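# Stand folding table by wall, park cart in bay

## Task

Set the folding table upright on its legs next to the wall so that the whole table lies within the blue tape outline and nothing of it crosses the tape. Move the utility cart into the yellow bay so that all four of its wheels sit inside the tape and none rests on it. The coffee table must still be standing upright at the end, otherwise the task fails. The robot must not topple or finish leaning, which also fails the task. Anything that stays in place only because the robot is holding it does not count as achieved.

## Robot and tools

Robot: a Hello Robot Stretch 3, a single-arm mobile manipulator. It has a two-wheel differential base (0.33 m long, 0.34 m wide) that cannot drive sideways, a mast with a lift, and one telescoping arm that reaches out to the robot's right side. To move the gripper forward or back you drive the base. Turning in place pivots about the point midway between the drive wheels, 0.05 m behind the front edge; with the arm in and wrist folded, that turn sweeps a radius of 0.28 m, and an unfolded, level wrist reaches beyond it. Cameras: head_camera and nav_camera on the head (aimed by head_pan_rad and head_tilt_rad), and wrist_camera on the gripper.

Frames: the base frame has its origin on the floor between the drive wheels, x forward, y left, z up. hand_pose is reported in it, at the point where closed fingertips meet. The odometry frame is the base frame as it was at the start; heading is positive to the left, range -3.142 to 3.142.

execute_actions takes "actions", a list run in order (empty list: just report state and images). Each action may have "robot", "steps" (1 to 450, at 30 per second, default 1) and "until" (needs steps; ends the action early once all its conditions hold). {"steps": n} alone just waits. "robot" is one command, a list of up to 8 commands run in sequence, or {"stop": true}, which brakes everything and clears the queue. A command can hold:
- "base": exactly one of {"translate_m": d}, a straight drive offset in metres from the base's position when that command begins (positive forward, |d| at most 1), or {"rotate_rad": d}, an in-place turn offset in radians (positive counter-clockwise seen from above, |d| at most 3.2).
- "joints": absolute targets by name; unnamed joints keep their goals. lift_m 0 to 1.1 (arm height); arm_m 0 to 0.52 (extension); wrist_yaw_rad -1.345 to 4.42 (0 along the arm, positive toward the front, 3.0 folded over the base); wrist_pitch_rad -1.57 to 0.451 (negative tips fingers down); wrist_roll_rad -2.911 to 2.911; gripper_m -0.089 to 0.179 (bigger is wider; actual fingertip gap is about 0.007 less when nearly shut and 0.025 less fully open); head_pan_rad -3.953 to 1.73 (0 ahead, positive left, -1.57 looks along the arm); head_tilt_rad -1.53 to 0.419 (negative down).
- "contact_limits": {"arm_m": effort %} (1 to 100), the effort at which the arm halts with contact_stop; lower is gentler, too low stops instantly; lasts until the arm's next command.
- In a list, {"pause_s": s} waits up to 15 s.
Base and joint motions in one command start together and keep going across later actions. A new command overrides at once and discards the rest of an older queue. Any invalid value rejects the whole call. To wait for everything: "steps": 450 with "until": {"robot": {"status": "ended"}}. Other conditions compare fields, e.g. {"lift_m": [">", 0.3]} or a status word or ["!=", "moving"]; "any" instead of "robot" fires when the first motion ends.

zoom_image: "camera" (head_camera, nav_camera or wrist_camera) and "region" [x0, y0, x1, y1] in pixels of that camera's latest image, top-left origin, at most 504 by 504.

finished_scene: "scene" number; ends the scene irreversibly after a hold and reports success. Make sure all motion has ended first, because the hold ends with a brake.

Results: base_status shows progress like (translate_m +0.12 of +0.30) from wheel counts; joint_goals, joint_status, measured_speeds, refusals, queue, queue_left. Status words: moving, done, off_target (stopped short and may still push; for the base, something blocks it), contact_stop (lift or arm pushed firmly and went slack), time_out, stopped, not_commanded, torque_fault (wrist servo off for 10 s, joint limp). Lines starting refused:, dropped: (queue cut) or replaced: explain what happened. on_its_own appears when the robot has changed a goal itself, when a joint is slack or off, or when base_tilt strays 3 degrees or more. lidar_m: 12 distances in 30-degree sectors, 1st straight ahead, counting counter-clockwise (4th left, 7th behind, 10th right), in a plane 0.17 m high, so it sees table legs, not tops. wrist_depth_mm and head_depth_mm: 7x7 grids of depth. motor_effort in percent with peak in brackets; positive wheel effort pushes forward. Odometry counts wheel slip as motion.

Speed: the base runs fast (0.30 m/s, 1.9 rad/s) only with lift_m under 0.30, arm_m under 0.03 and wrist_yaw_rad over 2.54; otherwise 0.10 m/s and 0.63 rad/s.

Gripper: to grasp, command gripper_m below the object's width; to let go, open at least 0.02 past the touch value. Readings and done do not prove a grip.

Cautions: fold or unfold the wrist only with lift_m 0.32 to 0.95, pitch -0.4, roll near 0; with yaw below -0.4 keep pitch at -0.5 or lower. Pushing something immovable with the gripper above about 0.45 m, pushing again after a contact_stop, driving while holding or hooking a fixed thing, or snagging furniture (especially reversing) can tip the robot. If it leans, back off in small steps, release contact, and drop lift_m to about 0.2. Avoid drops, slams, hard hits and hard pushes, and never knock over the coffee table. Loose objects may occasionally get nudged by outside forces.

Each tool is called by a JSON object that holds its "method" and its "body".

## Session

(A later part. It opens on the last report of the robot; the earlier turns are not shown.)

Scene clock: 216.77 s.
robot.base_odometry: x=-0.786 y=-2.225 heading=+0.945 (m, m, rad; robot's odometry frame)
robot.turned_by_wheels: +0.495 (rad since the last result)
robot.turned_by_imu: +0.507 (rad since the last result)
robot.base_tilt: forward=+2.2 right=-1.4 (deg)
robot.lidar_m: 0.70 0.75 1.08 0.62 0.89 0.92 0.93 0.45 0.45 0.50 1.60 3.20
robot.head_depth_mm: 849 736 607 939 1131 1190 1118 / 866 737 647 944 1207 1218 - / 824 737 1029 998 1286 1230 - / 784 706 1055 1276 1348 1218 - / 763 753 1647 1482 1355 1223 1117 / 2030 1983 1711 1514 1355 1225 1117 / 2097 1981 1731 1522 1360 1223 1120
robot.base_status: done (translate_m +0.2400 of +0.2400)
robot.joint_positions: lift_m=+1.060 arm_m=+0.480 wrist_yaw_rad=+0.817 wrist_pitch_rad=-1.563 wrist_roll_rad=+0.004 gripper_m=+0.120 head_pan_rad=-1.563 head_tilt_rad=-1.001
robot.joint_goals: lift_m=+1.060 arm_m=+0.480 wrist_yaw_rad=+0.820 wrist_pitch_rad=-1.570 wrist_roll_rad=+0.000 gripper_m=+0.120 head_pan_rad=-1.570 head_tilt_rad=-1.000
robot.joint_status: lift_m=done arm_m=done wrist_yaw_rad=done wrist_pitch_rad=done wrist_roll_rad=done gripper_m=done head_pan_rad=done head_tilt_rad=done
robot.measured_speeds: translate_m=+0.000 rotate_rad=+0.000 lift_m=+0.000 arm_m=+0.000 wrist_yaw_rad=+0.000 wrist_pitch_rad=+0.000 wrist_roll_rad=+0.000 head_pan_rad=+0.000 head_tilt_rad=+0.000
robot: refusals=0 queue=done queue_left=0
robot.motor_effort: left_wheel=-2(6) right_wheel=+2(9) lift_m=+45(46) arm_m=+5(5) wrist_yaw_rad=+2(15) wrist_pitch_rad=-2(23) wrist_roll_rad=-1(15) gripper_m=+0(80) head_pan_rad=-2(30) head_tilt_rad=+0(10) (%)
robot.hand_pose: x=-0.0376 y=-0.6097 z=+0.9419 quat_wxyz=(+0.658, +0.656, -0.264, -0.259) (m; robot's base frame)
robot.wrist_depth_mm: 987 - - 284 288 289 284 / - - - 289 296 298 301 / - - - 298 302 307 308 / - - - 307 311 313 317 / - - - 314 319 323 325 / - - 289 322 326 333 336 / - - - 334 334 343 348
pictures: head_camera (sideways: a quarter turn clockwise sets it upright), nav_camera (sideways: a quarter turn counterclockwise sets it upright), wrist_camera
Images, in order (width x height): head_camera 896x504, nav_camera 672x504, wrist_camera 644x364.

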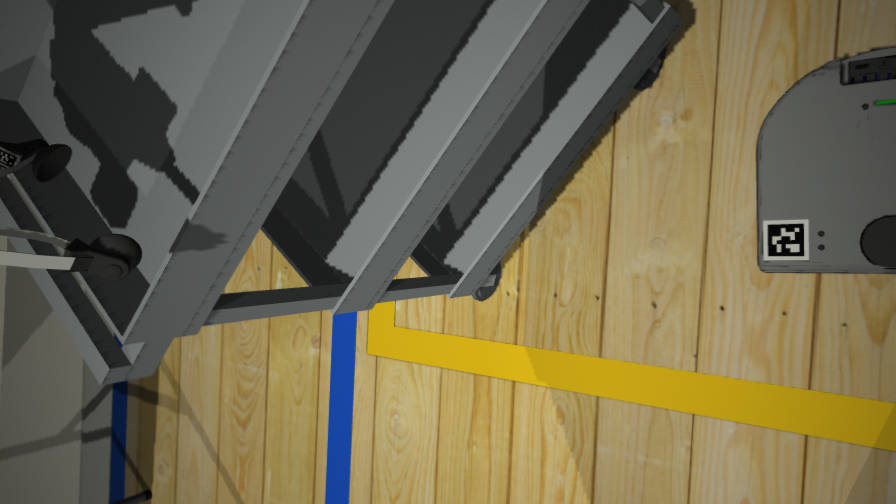

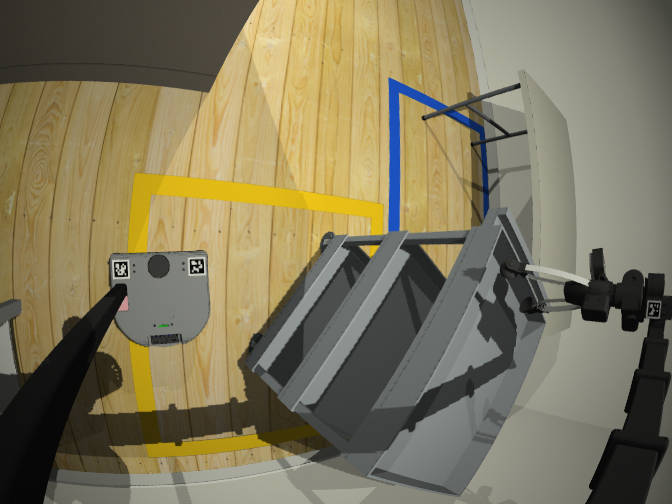

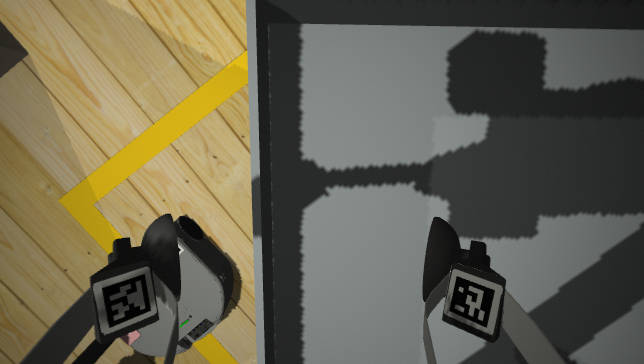

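{"method": "execute_actions", "body": {"actions": [{"robot":[{"joints":{"arm_m":0.44,"lift_m":0.935}},{"joints":{"gripper_m":-0.03}},{"joints":{"arm_m":0.3,"wrist_yaw_rad":1.0}}],"steps":450,"until":{"robot":{"status":"ended"}}},{"robot":{"joints":{"arm_m":0.17,"wrist_yaw_rad":1.2,"head_tilt_rad":-1.2}},"steps":200,"until":{"robot":{"status":"ended"}}}]}}

Scene clock: 230.67 s.
robot.base_odometry: x=-0.786 y=-2.225 heading=+0.945 (m, m, rad; robot's odometry frame)
robot.turned_by_wheels: +0.000 (rad since the last result)
robot.turned_by_imu: +0.002 (rad since the last result)
robot.base_tilt: forward=+2.2 right=-1.4 (deg)
robot.lidar_m: 0.70 0.75 1.08 0.62 0.89 0.91 0.93 0.36 0.31 0.31 0.36 3.17
robot.head_depth_mm: 649 594 534 853 1156 1186 1115 / - 580 542 866 1242 - 1103 / - - 559 872 1266 - - / 661 590 555 886 1279 - 1106 / 607 588 572 1118 1279 1198 1127 / 577 539 1448 1373 1285 1201 1126 / 1766 525 1473 1370 1279 1199 1127
robot.base_status: done (translate_m +0.2400 of +0.2400)
robot.joint_positions: lift_m=+0.935 arm_m=+0.170 wrist_yaw_rad=+1.204 wrist_pitch_rad=-1.568 wrist_roll_rad=-0.004 gripper_m=-0.029 head_pan_rad=-1.563 head_tilt_rad=-1.185
robot.joint_goals: lift_m=+0.935 arm_m=+0.170 wrist_yaw_rad=+1.200 wrist_pitch_rad=-1.570 wrist_roll_rad=+0.000 gripper_m=-0.030 head_pan_rad=-1.570 head_tilt_rad=-1.200
robot.joint_status: lift_m=done arm_m=done wrist_yaw_rad=done wrist_pitch_rad=done wrist_roll_rad=done gripper_m=done head_pan_rad=done head_tilt_rad=done
robot.measured_speeds: translate_m=+0.000 rotate_rad=+0.000 lift_m=+0.000 arm_m=+0.000 wrist_yaw_rad=+0.000 wrist_pitch_rad=+0.000 wrist_roll_rad=+0.000 head_pan_rad=+0.000 head_tilt_rad=+0.000
robot: refusals=0 queue=done queue_left=0
robot.motor_effort: left_wheel=-3(8) right_wheel=+10(22) lift_m=+22(44) arm_m=-7(9) wrist_yaw_rad=-3(6) wrist_pitch_rad=+1(15) wrist_roll_rad=+1(1) gripper_m=-18(93) head_pan_rad=-4(3) head_tilt_rad=-6(19) (%)
robot.hand_pose: x=-0.0433 y=-0.3072 z=+0.8178 quat_wxyz=(+0.696, +0.695, -0.128, -0.127) (m; robot's base frame)
robot.wrist_depth_mm: 886 892 918 167 169 171 173 / 905 926 926 171 174 176 177 / 940 941 959 177 178 180 183 / 947 - - 181 182 185 187 / 989 - - 113 188 191 193 / - - - - 193 196 198 / - - - 197 198 202 205
pictures: head_camera (sideways: a quarter turn clockwise sets it upright), nav_camera (sideways: a quarter turn counterclockwise sets it upright), wrist_camera
Images, in order (width x height): head_camera 896x504, nav_camera 672x504, wrist_camera 644x364.

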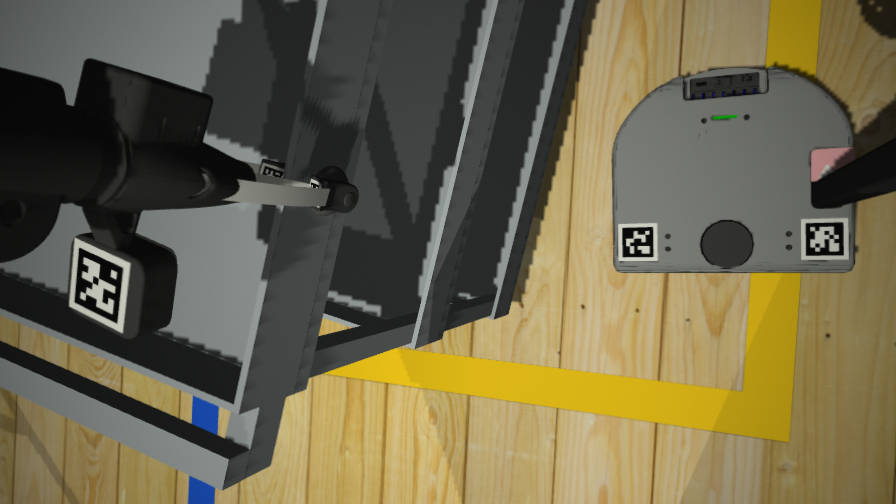

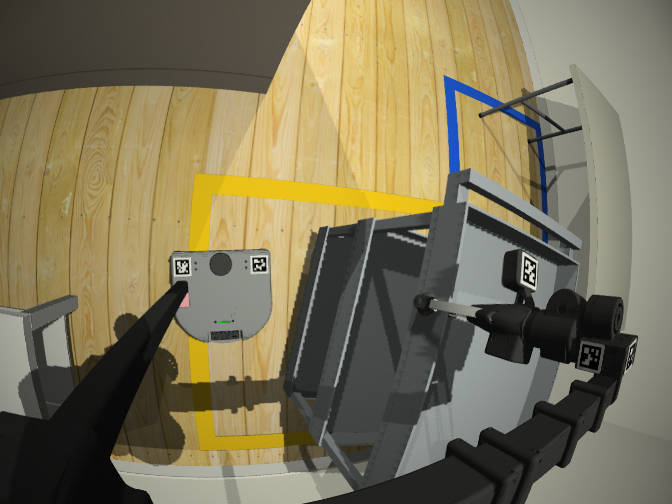

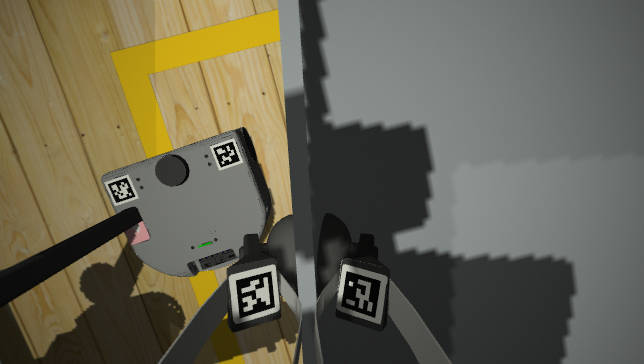

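{"method": "execute_actions", "body": {"actions": [{"robot":[{"joints":{"arm_m":0.11,"wrist_yaw_rad":1.35}},{"pause_s":0.5},{"joints":{"gripper_m":0.1}},{"joints":{"lift_m":1.04}},{"base":{"translate_m":0.45},"joints":{"arm_m":0.5,"wrist_yaw_rad":-0.6,"head_pan_rad":-2.2,"head_tilt_rad":-1.0}}],"steps":450,"until":{"robot":{"status":"ended"}}}]}}

Scene clock: 242.13 s.
robot.base_odometry: x=-0.523 y=-1.860 heading=+0.945 (m, m, rad; robot's odometry frame)
robot.turned_by_wheels: +0.000 (rad since the last result)
robot.turned_by_imu: +0.004 (rad since the last result)
robot.base_tilt: forward=+2.2 right=-1.3 (deg)
robot.lidar_m: 0.25 0.27 0.39 1.38 0.83 1.24 0.80 0.43 0.48 1.44 2.23 0.26
robot.head_depth_mm: - - 657 993 1325 1219 1113 / - 720 631 960 1290 1226 - / - 739 582 896 1251 1246 - / - 673 1053 1322 1343 1237 - / 788 1005 1664 1511 1347 1225 1102 / 2087 1977 1723 1523 1353 1232 1117 / 2048 1999 1726 1523 1359 1226 1121
robot.base_status: done (translate_m +0.4500 of +0.4500)
robot.joint_positions: lift_m=+1.040 arm_m=+0.500 wrist_yaw_rad=-0.598 wrist_pitch_rad=-1.567 wrist_roll_rad=-0.003 gripper_m=+0.100 head_pan_rad=-2.193 head_tilt_rad=-1.001
robot.joint_goals: lift_m=+1.040 arm_m=+0.500 wrist_yaw_rad=-0.600 wrist_pitch_rad=-1.570 wrist_roll_rad=+0.000 gripper_m=+0.100 head_pan_rad=-2.200 head_tilt_rad=-1.000
robot.joint_status: lift_m=done arm_m=done wrist_yaw_rad=done wrist_pitch_rad=done wrist_roll_rad=done gripper_m=done head_pan_rad=done head_tilt_rad=done
robot.measured_speeds: translate_m=+0.000 rotate_rad=+0.000 lift_m=+0.000 arm_m=+0.000 wrist_yaw_rad=+0.000 wrist_pitch_rad=+0.000 wrist_roll_rad=+0.000 head_pan_rad=+0.000 head_tilt_rad=+0.000
robot: refusals=0 queue=done queue_left=0
robot.motor_effort: left_wheel=-2(3) right_wheel=+1(11) lift_m=+44(47) arm_m=+5(11) wrist_yaw_rad=-2(2) wrist_pitch_rad=+0(0) wrist_roll_rad=+1(2) gripper_m=+0(82) head_pan_rad=-3(31) head_tilt_rad=+0(14) (%)
robot.hand_pose: x=-0.0086 y=-0.6254 z=+0.9220 quat_wxyz=(+0.332, +0.330, -0.625, -0.624) (m; robot's base frame)
robot.wrist_depth_mm: 990 995 - - - 586 593 / - - - - - 608 606 / - - - - - 946 627 / - - - - - 903 646 / - - - - - - 590 / - - - - - - - / - - - - - - -
pictures: head_camera (sideways: a quarter turn clockwise sets it upright), nav_camera (sideways: a quarter turn counterclockwise sets it upright), wrist_camera
Images, in order (width x height): head_camera 896x504, nav_camera 672x504, wrist_camera 644x364.

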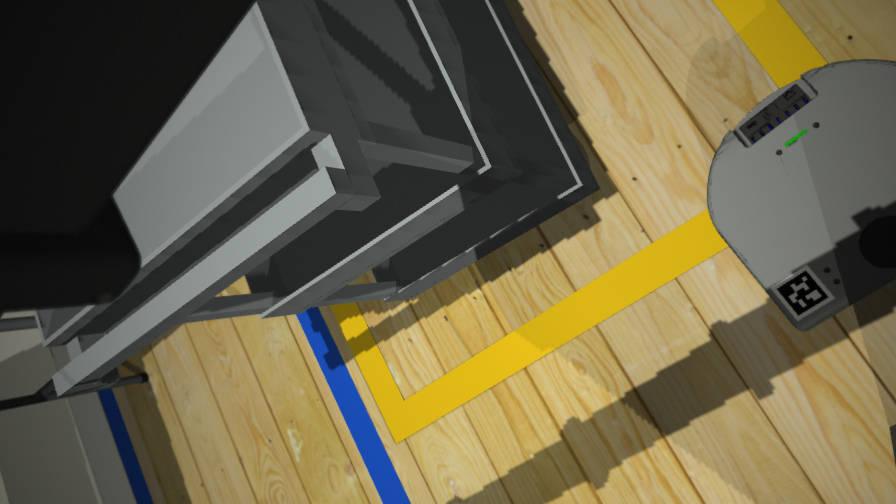

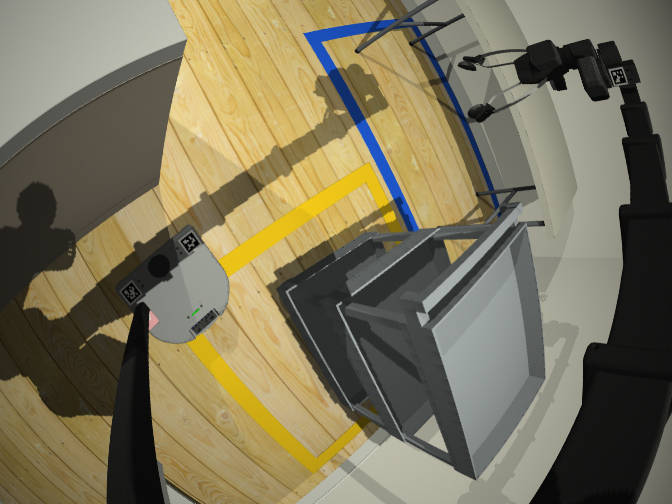

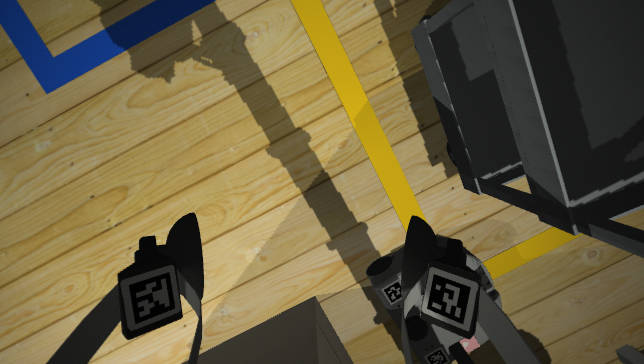

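{"method": "execute_actions", "body": {"actions": [{"robot":{"joints":{"head_pan_rad":-2.95,"head_tilt_rad":-0.9}},"steps":100,"until":{"robot":{"status":"ended"}}}]}}

Scene clock: 243.43 s.
robot.base_odometry: x=-0.523 y=-1.860 heading=+0.945 (m, m, rad; robot's odometry frame)
robot.turned_by_wheels: +0.000 (rad since the last result)
robot.turned_by_imu: +0.000 (rad since the last result)
robot.base_tilt: forward=+2.2 right=-1.3 (deg)
robot.lidar_m: 0.25 0.27 0.39 1.37 0.83 1.24 0.80 0.43 0.47 1.44 2.24 0.26
robot.head_depth_mm: - - - 1535 1409 1249 1120 / - - - 1557 1406 1249 1141 / - - - 1554 1408 1254 - / - - - 1535 1409 1259 - / - - - 1297 1295 1252 1160 / - - - 1001 926 1207 1129 / - - - 648 883 1243 1132
robot.base_status: done (translate_m +0.4500 of +0.4500)
robot.joint_positions: lift_m=+1.040 arm_m=+0.500 wrist_yaw_rad=-0.598 wrist_pitch_rad=-1.567 wrist_roll_rad=-0.003 gripper_m=+0.100 head_pan_rad=-2.943 head_tilt_rad=-0.902
robot.joint_goals: lift_m=+1.040 arm_m=+0.500 wrist_yaw_rad=-0.600 wrist_pitch_rad=-1.570 wrist_roll_rad=+0.000 gripper_m=+0.100 head_pan_rad=-2.950 head_tilt_rad=-0.900
robot.joint_status: lift_m=done arm_m=done wrist_yaw_rad=done wrist_pitch_rad=done wrist_roll_rad=done gripper_m=done head_pan_rad=done head_tilt_rad=done
robot.measured_speeds: translate_m=+0.000 rotate_rad=+0.000 lift_m=+0.000 arm_m=+0.000 wrist_yaw_rad=+0.000 wrist_pitch_rad=+0.000 wrist_roll_rad=+0.000 head_pan_rad=+0.000 head_tilt_rad=+0.000
robot: refusals=0 queue=done queue_left=0
robot.motor_effort: left_wheel=-2(2) right_wheel=+1(1) lift_m=+45(44) arm_m=+5(5) wrist_yaw_rad=-1(1) wrist_pitch_rad=+0(0) wrist_roll_rad=+1(0) gripper_m=+0(0) head_pan_rad=-3(35) head_tilt_rad=+0(10) (%)
robot.hand_pose: x=-0.0086 y=-0.6254 z=+0.9220 quat_wxyz=(+0.332, +0.330, -0.625, -0.624) (m; robot's base frame)
robot.wrist_depth_mm: 977 - - - - 584 596 / - - - - - 600 606 / - - - - - 943 622 / - - - - - 909 639 / - - - - - - 591 / - - - - - - - / - - - - - - -
pictures: head_camera (sideways: a quarter turn clockwise sets it upright), nav_camera (sideways: a quarter turn counterclockwise sets it upright), wrist_camera
Images, in order (width x height): head_camera 896x504, nav_camera 672x504, wrist_camera 644x364.

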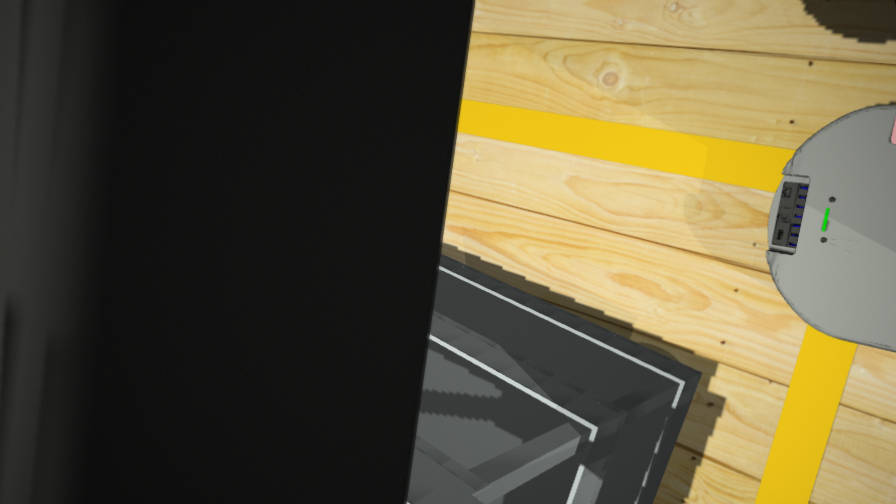

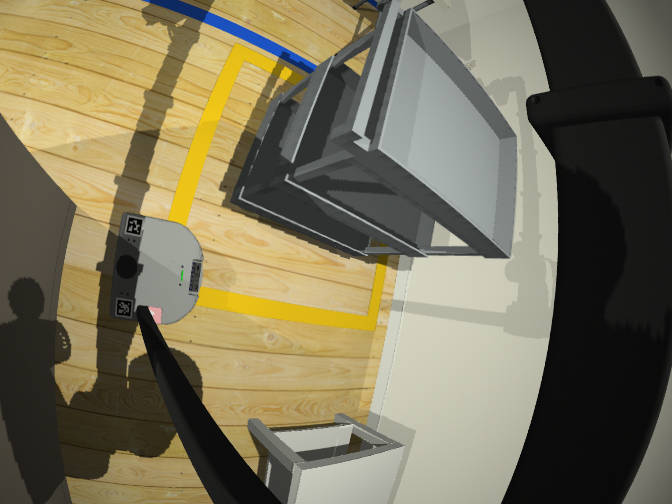

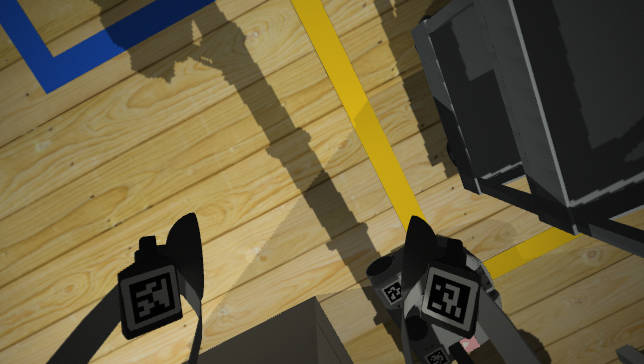

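{"method": "execute_actions", "body": {"actions": [{"robot":[{"joints":{"arm_m":0,"wrist_yaw_rad":0.9}},{"base":{"rotate_rad":-1.5},"joints":{"lift_m":0.4,"head_pan_rad":-0.6,"head_tilt_rad":-0.8}},{"base":{"translate_m":0.3},"joints":{"wrist_pitch_rad":-0.1,"lift_m":0.13}}],"steps":450,"until":{"robot":{"status":"ended"}}},{"steps":200,"until":{"robot":{"status":"ended"}}}]}}

Scene clock: 259.70 s.
robot.base_odometry: x=-0.268 y=-2.018 heading=-0.555 (m, m, rad; robot's odometry frame)
robot.turned_by_wheels: -1.500 (rad since the last result)
robot.turned_by_imu: -1.524 (rad since the last result)
robot.base_tilt: forward=+2.2 right=-1.3 (deg)
robot.lidar_m: 1.14 1.97 3.02 0.36 0.29 0.35 1.83 1.08 1.43 0.36 0.39 1.82
robot.head_depth_mm: 1808 1968 782 602 902 820 979 / 1977 2230 733 982 984 1171 1136 / 1919 1282 2032 1763 1495 1304 1153 / 1758 1260 2067 1759 1497 1302 1152 / 1652 1211 2120 1786 1501 1303 1152 / 1608 1169 2055 1784 1497 1312 1158 / 1561 1175 1975 1782 1511 1311 1162
robot.base_status: done (translate_m +0.3000 of +0.3000)
robot.joint_positions: lift_m=+0.130 arm_m=+0.000 wrist_yaw_rad=+0.897 wrist_pitch_rad=-0.117 wrist_roll_rad=-0.005 gripper_m=+0.100 head_pan_rad=-0.607 head_tilt_rad=-0.803
robot.joint_goals: lift_m=+0.130 arm_m=+0.000 wrist_yaw_rad=+0.900 wrist_pitch_rad=-0.100 wrist_roll_rad=+0.000 gripper_m=+0.100 head_pan_rad=-0.600 head_tilt_rad=-0.800
robot.joint_status: lift_m=done arm_m=done wrist_yaw_rad=done wrist_pitch_rad=done wrist_roll_rad=done gripper_m=done head_pan_rad=done head_tilt_rad=done
robot.measured_speeds: translate_m=+0.000 rotate_rad=+0.000 lift_m=+0.000 arm_m=+0.000 wrist_yaw_rad=+0.000 wrist_pitch_rad=+0.000 wrist_roll_rad=+0.000 head_pan_rad=+0.000 head_tilt_rad=+0.000
robot: refusals=0 queue=done queue_left=0
robot.motor_effort: left_wheel=+1(5) right_wheel=-3(17) lift_m=+22(43) arm_m=+1(3) wrist_yaw_rad=+2(12) wrist_pitch_rad=+8(11) wrist_roll_rad=+2(3) gripper_m=-1(4) head_pan_rad=+3(34) head_tilt_rad=+1(10) (%)
robot.hand_pose: x=+0.1753 y=-0.3019 z=+0.2152 quat_wxyz=(+0.656, +0.343, -0.616, +0.270) (m; robot's base frame)
robot.wrist_depth_mm: - - - - - - 971 / - - - - - - 939 / - - - 561 603 666 692 / 926 982 990 453 469 541 491 / 642 656 661 608 267 327 135 / 486 - 500 508 391 165 134 / 398 381 401 411 396 165 131
pictures: head_camera (sideways: a quarter turn clockwise sets it upright), nav_camera (sideways: a quarter turn counterclockwise sets it upright), wrist_camera
Images, in order (width x height): head_camera 896x504, nav_camera 672x504, wrist_camera 644x364.

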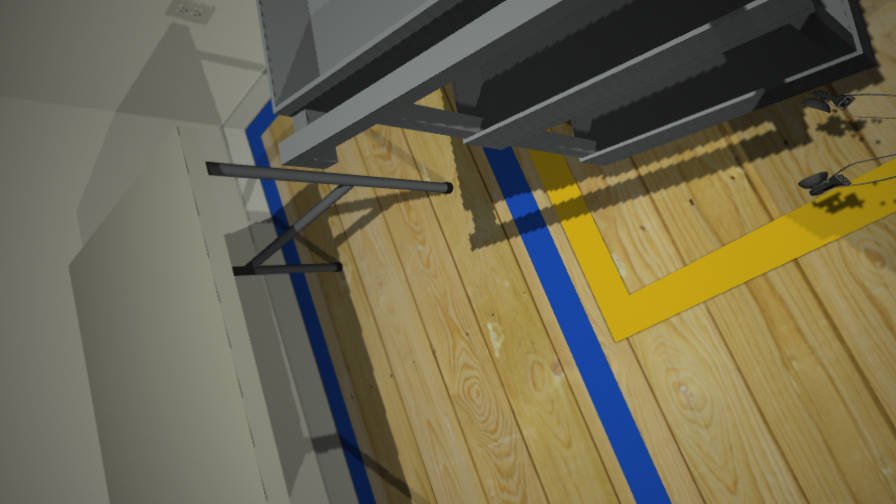

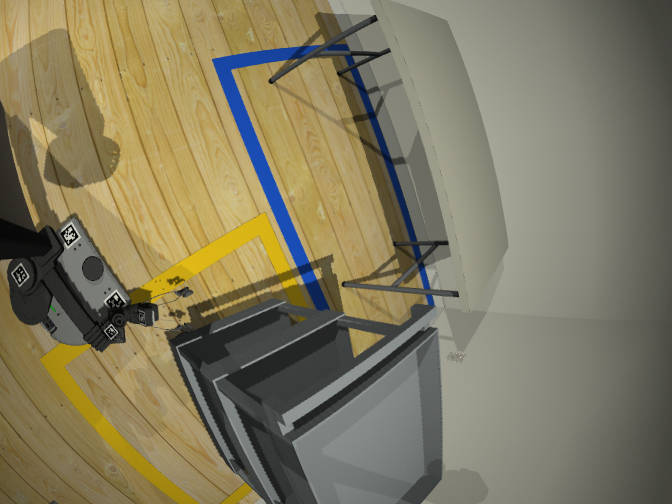

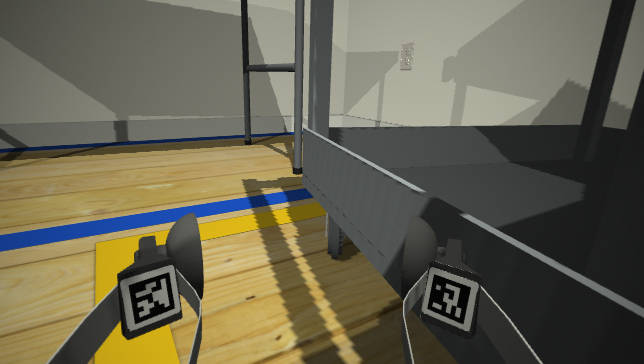

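{"method": "finished_scene", "body": {"scene": 2}}

The scene is finished: the task was done.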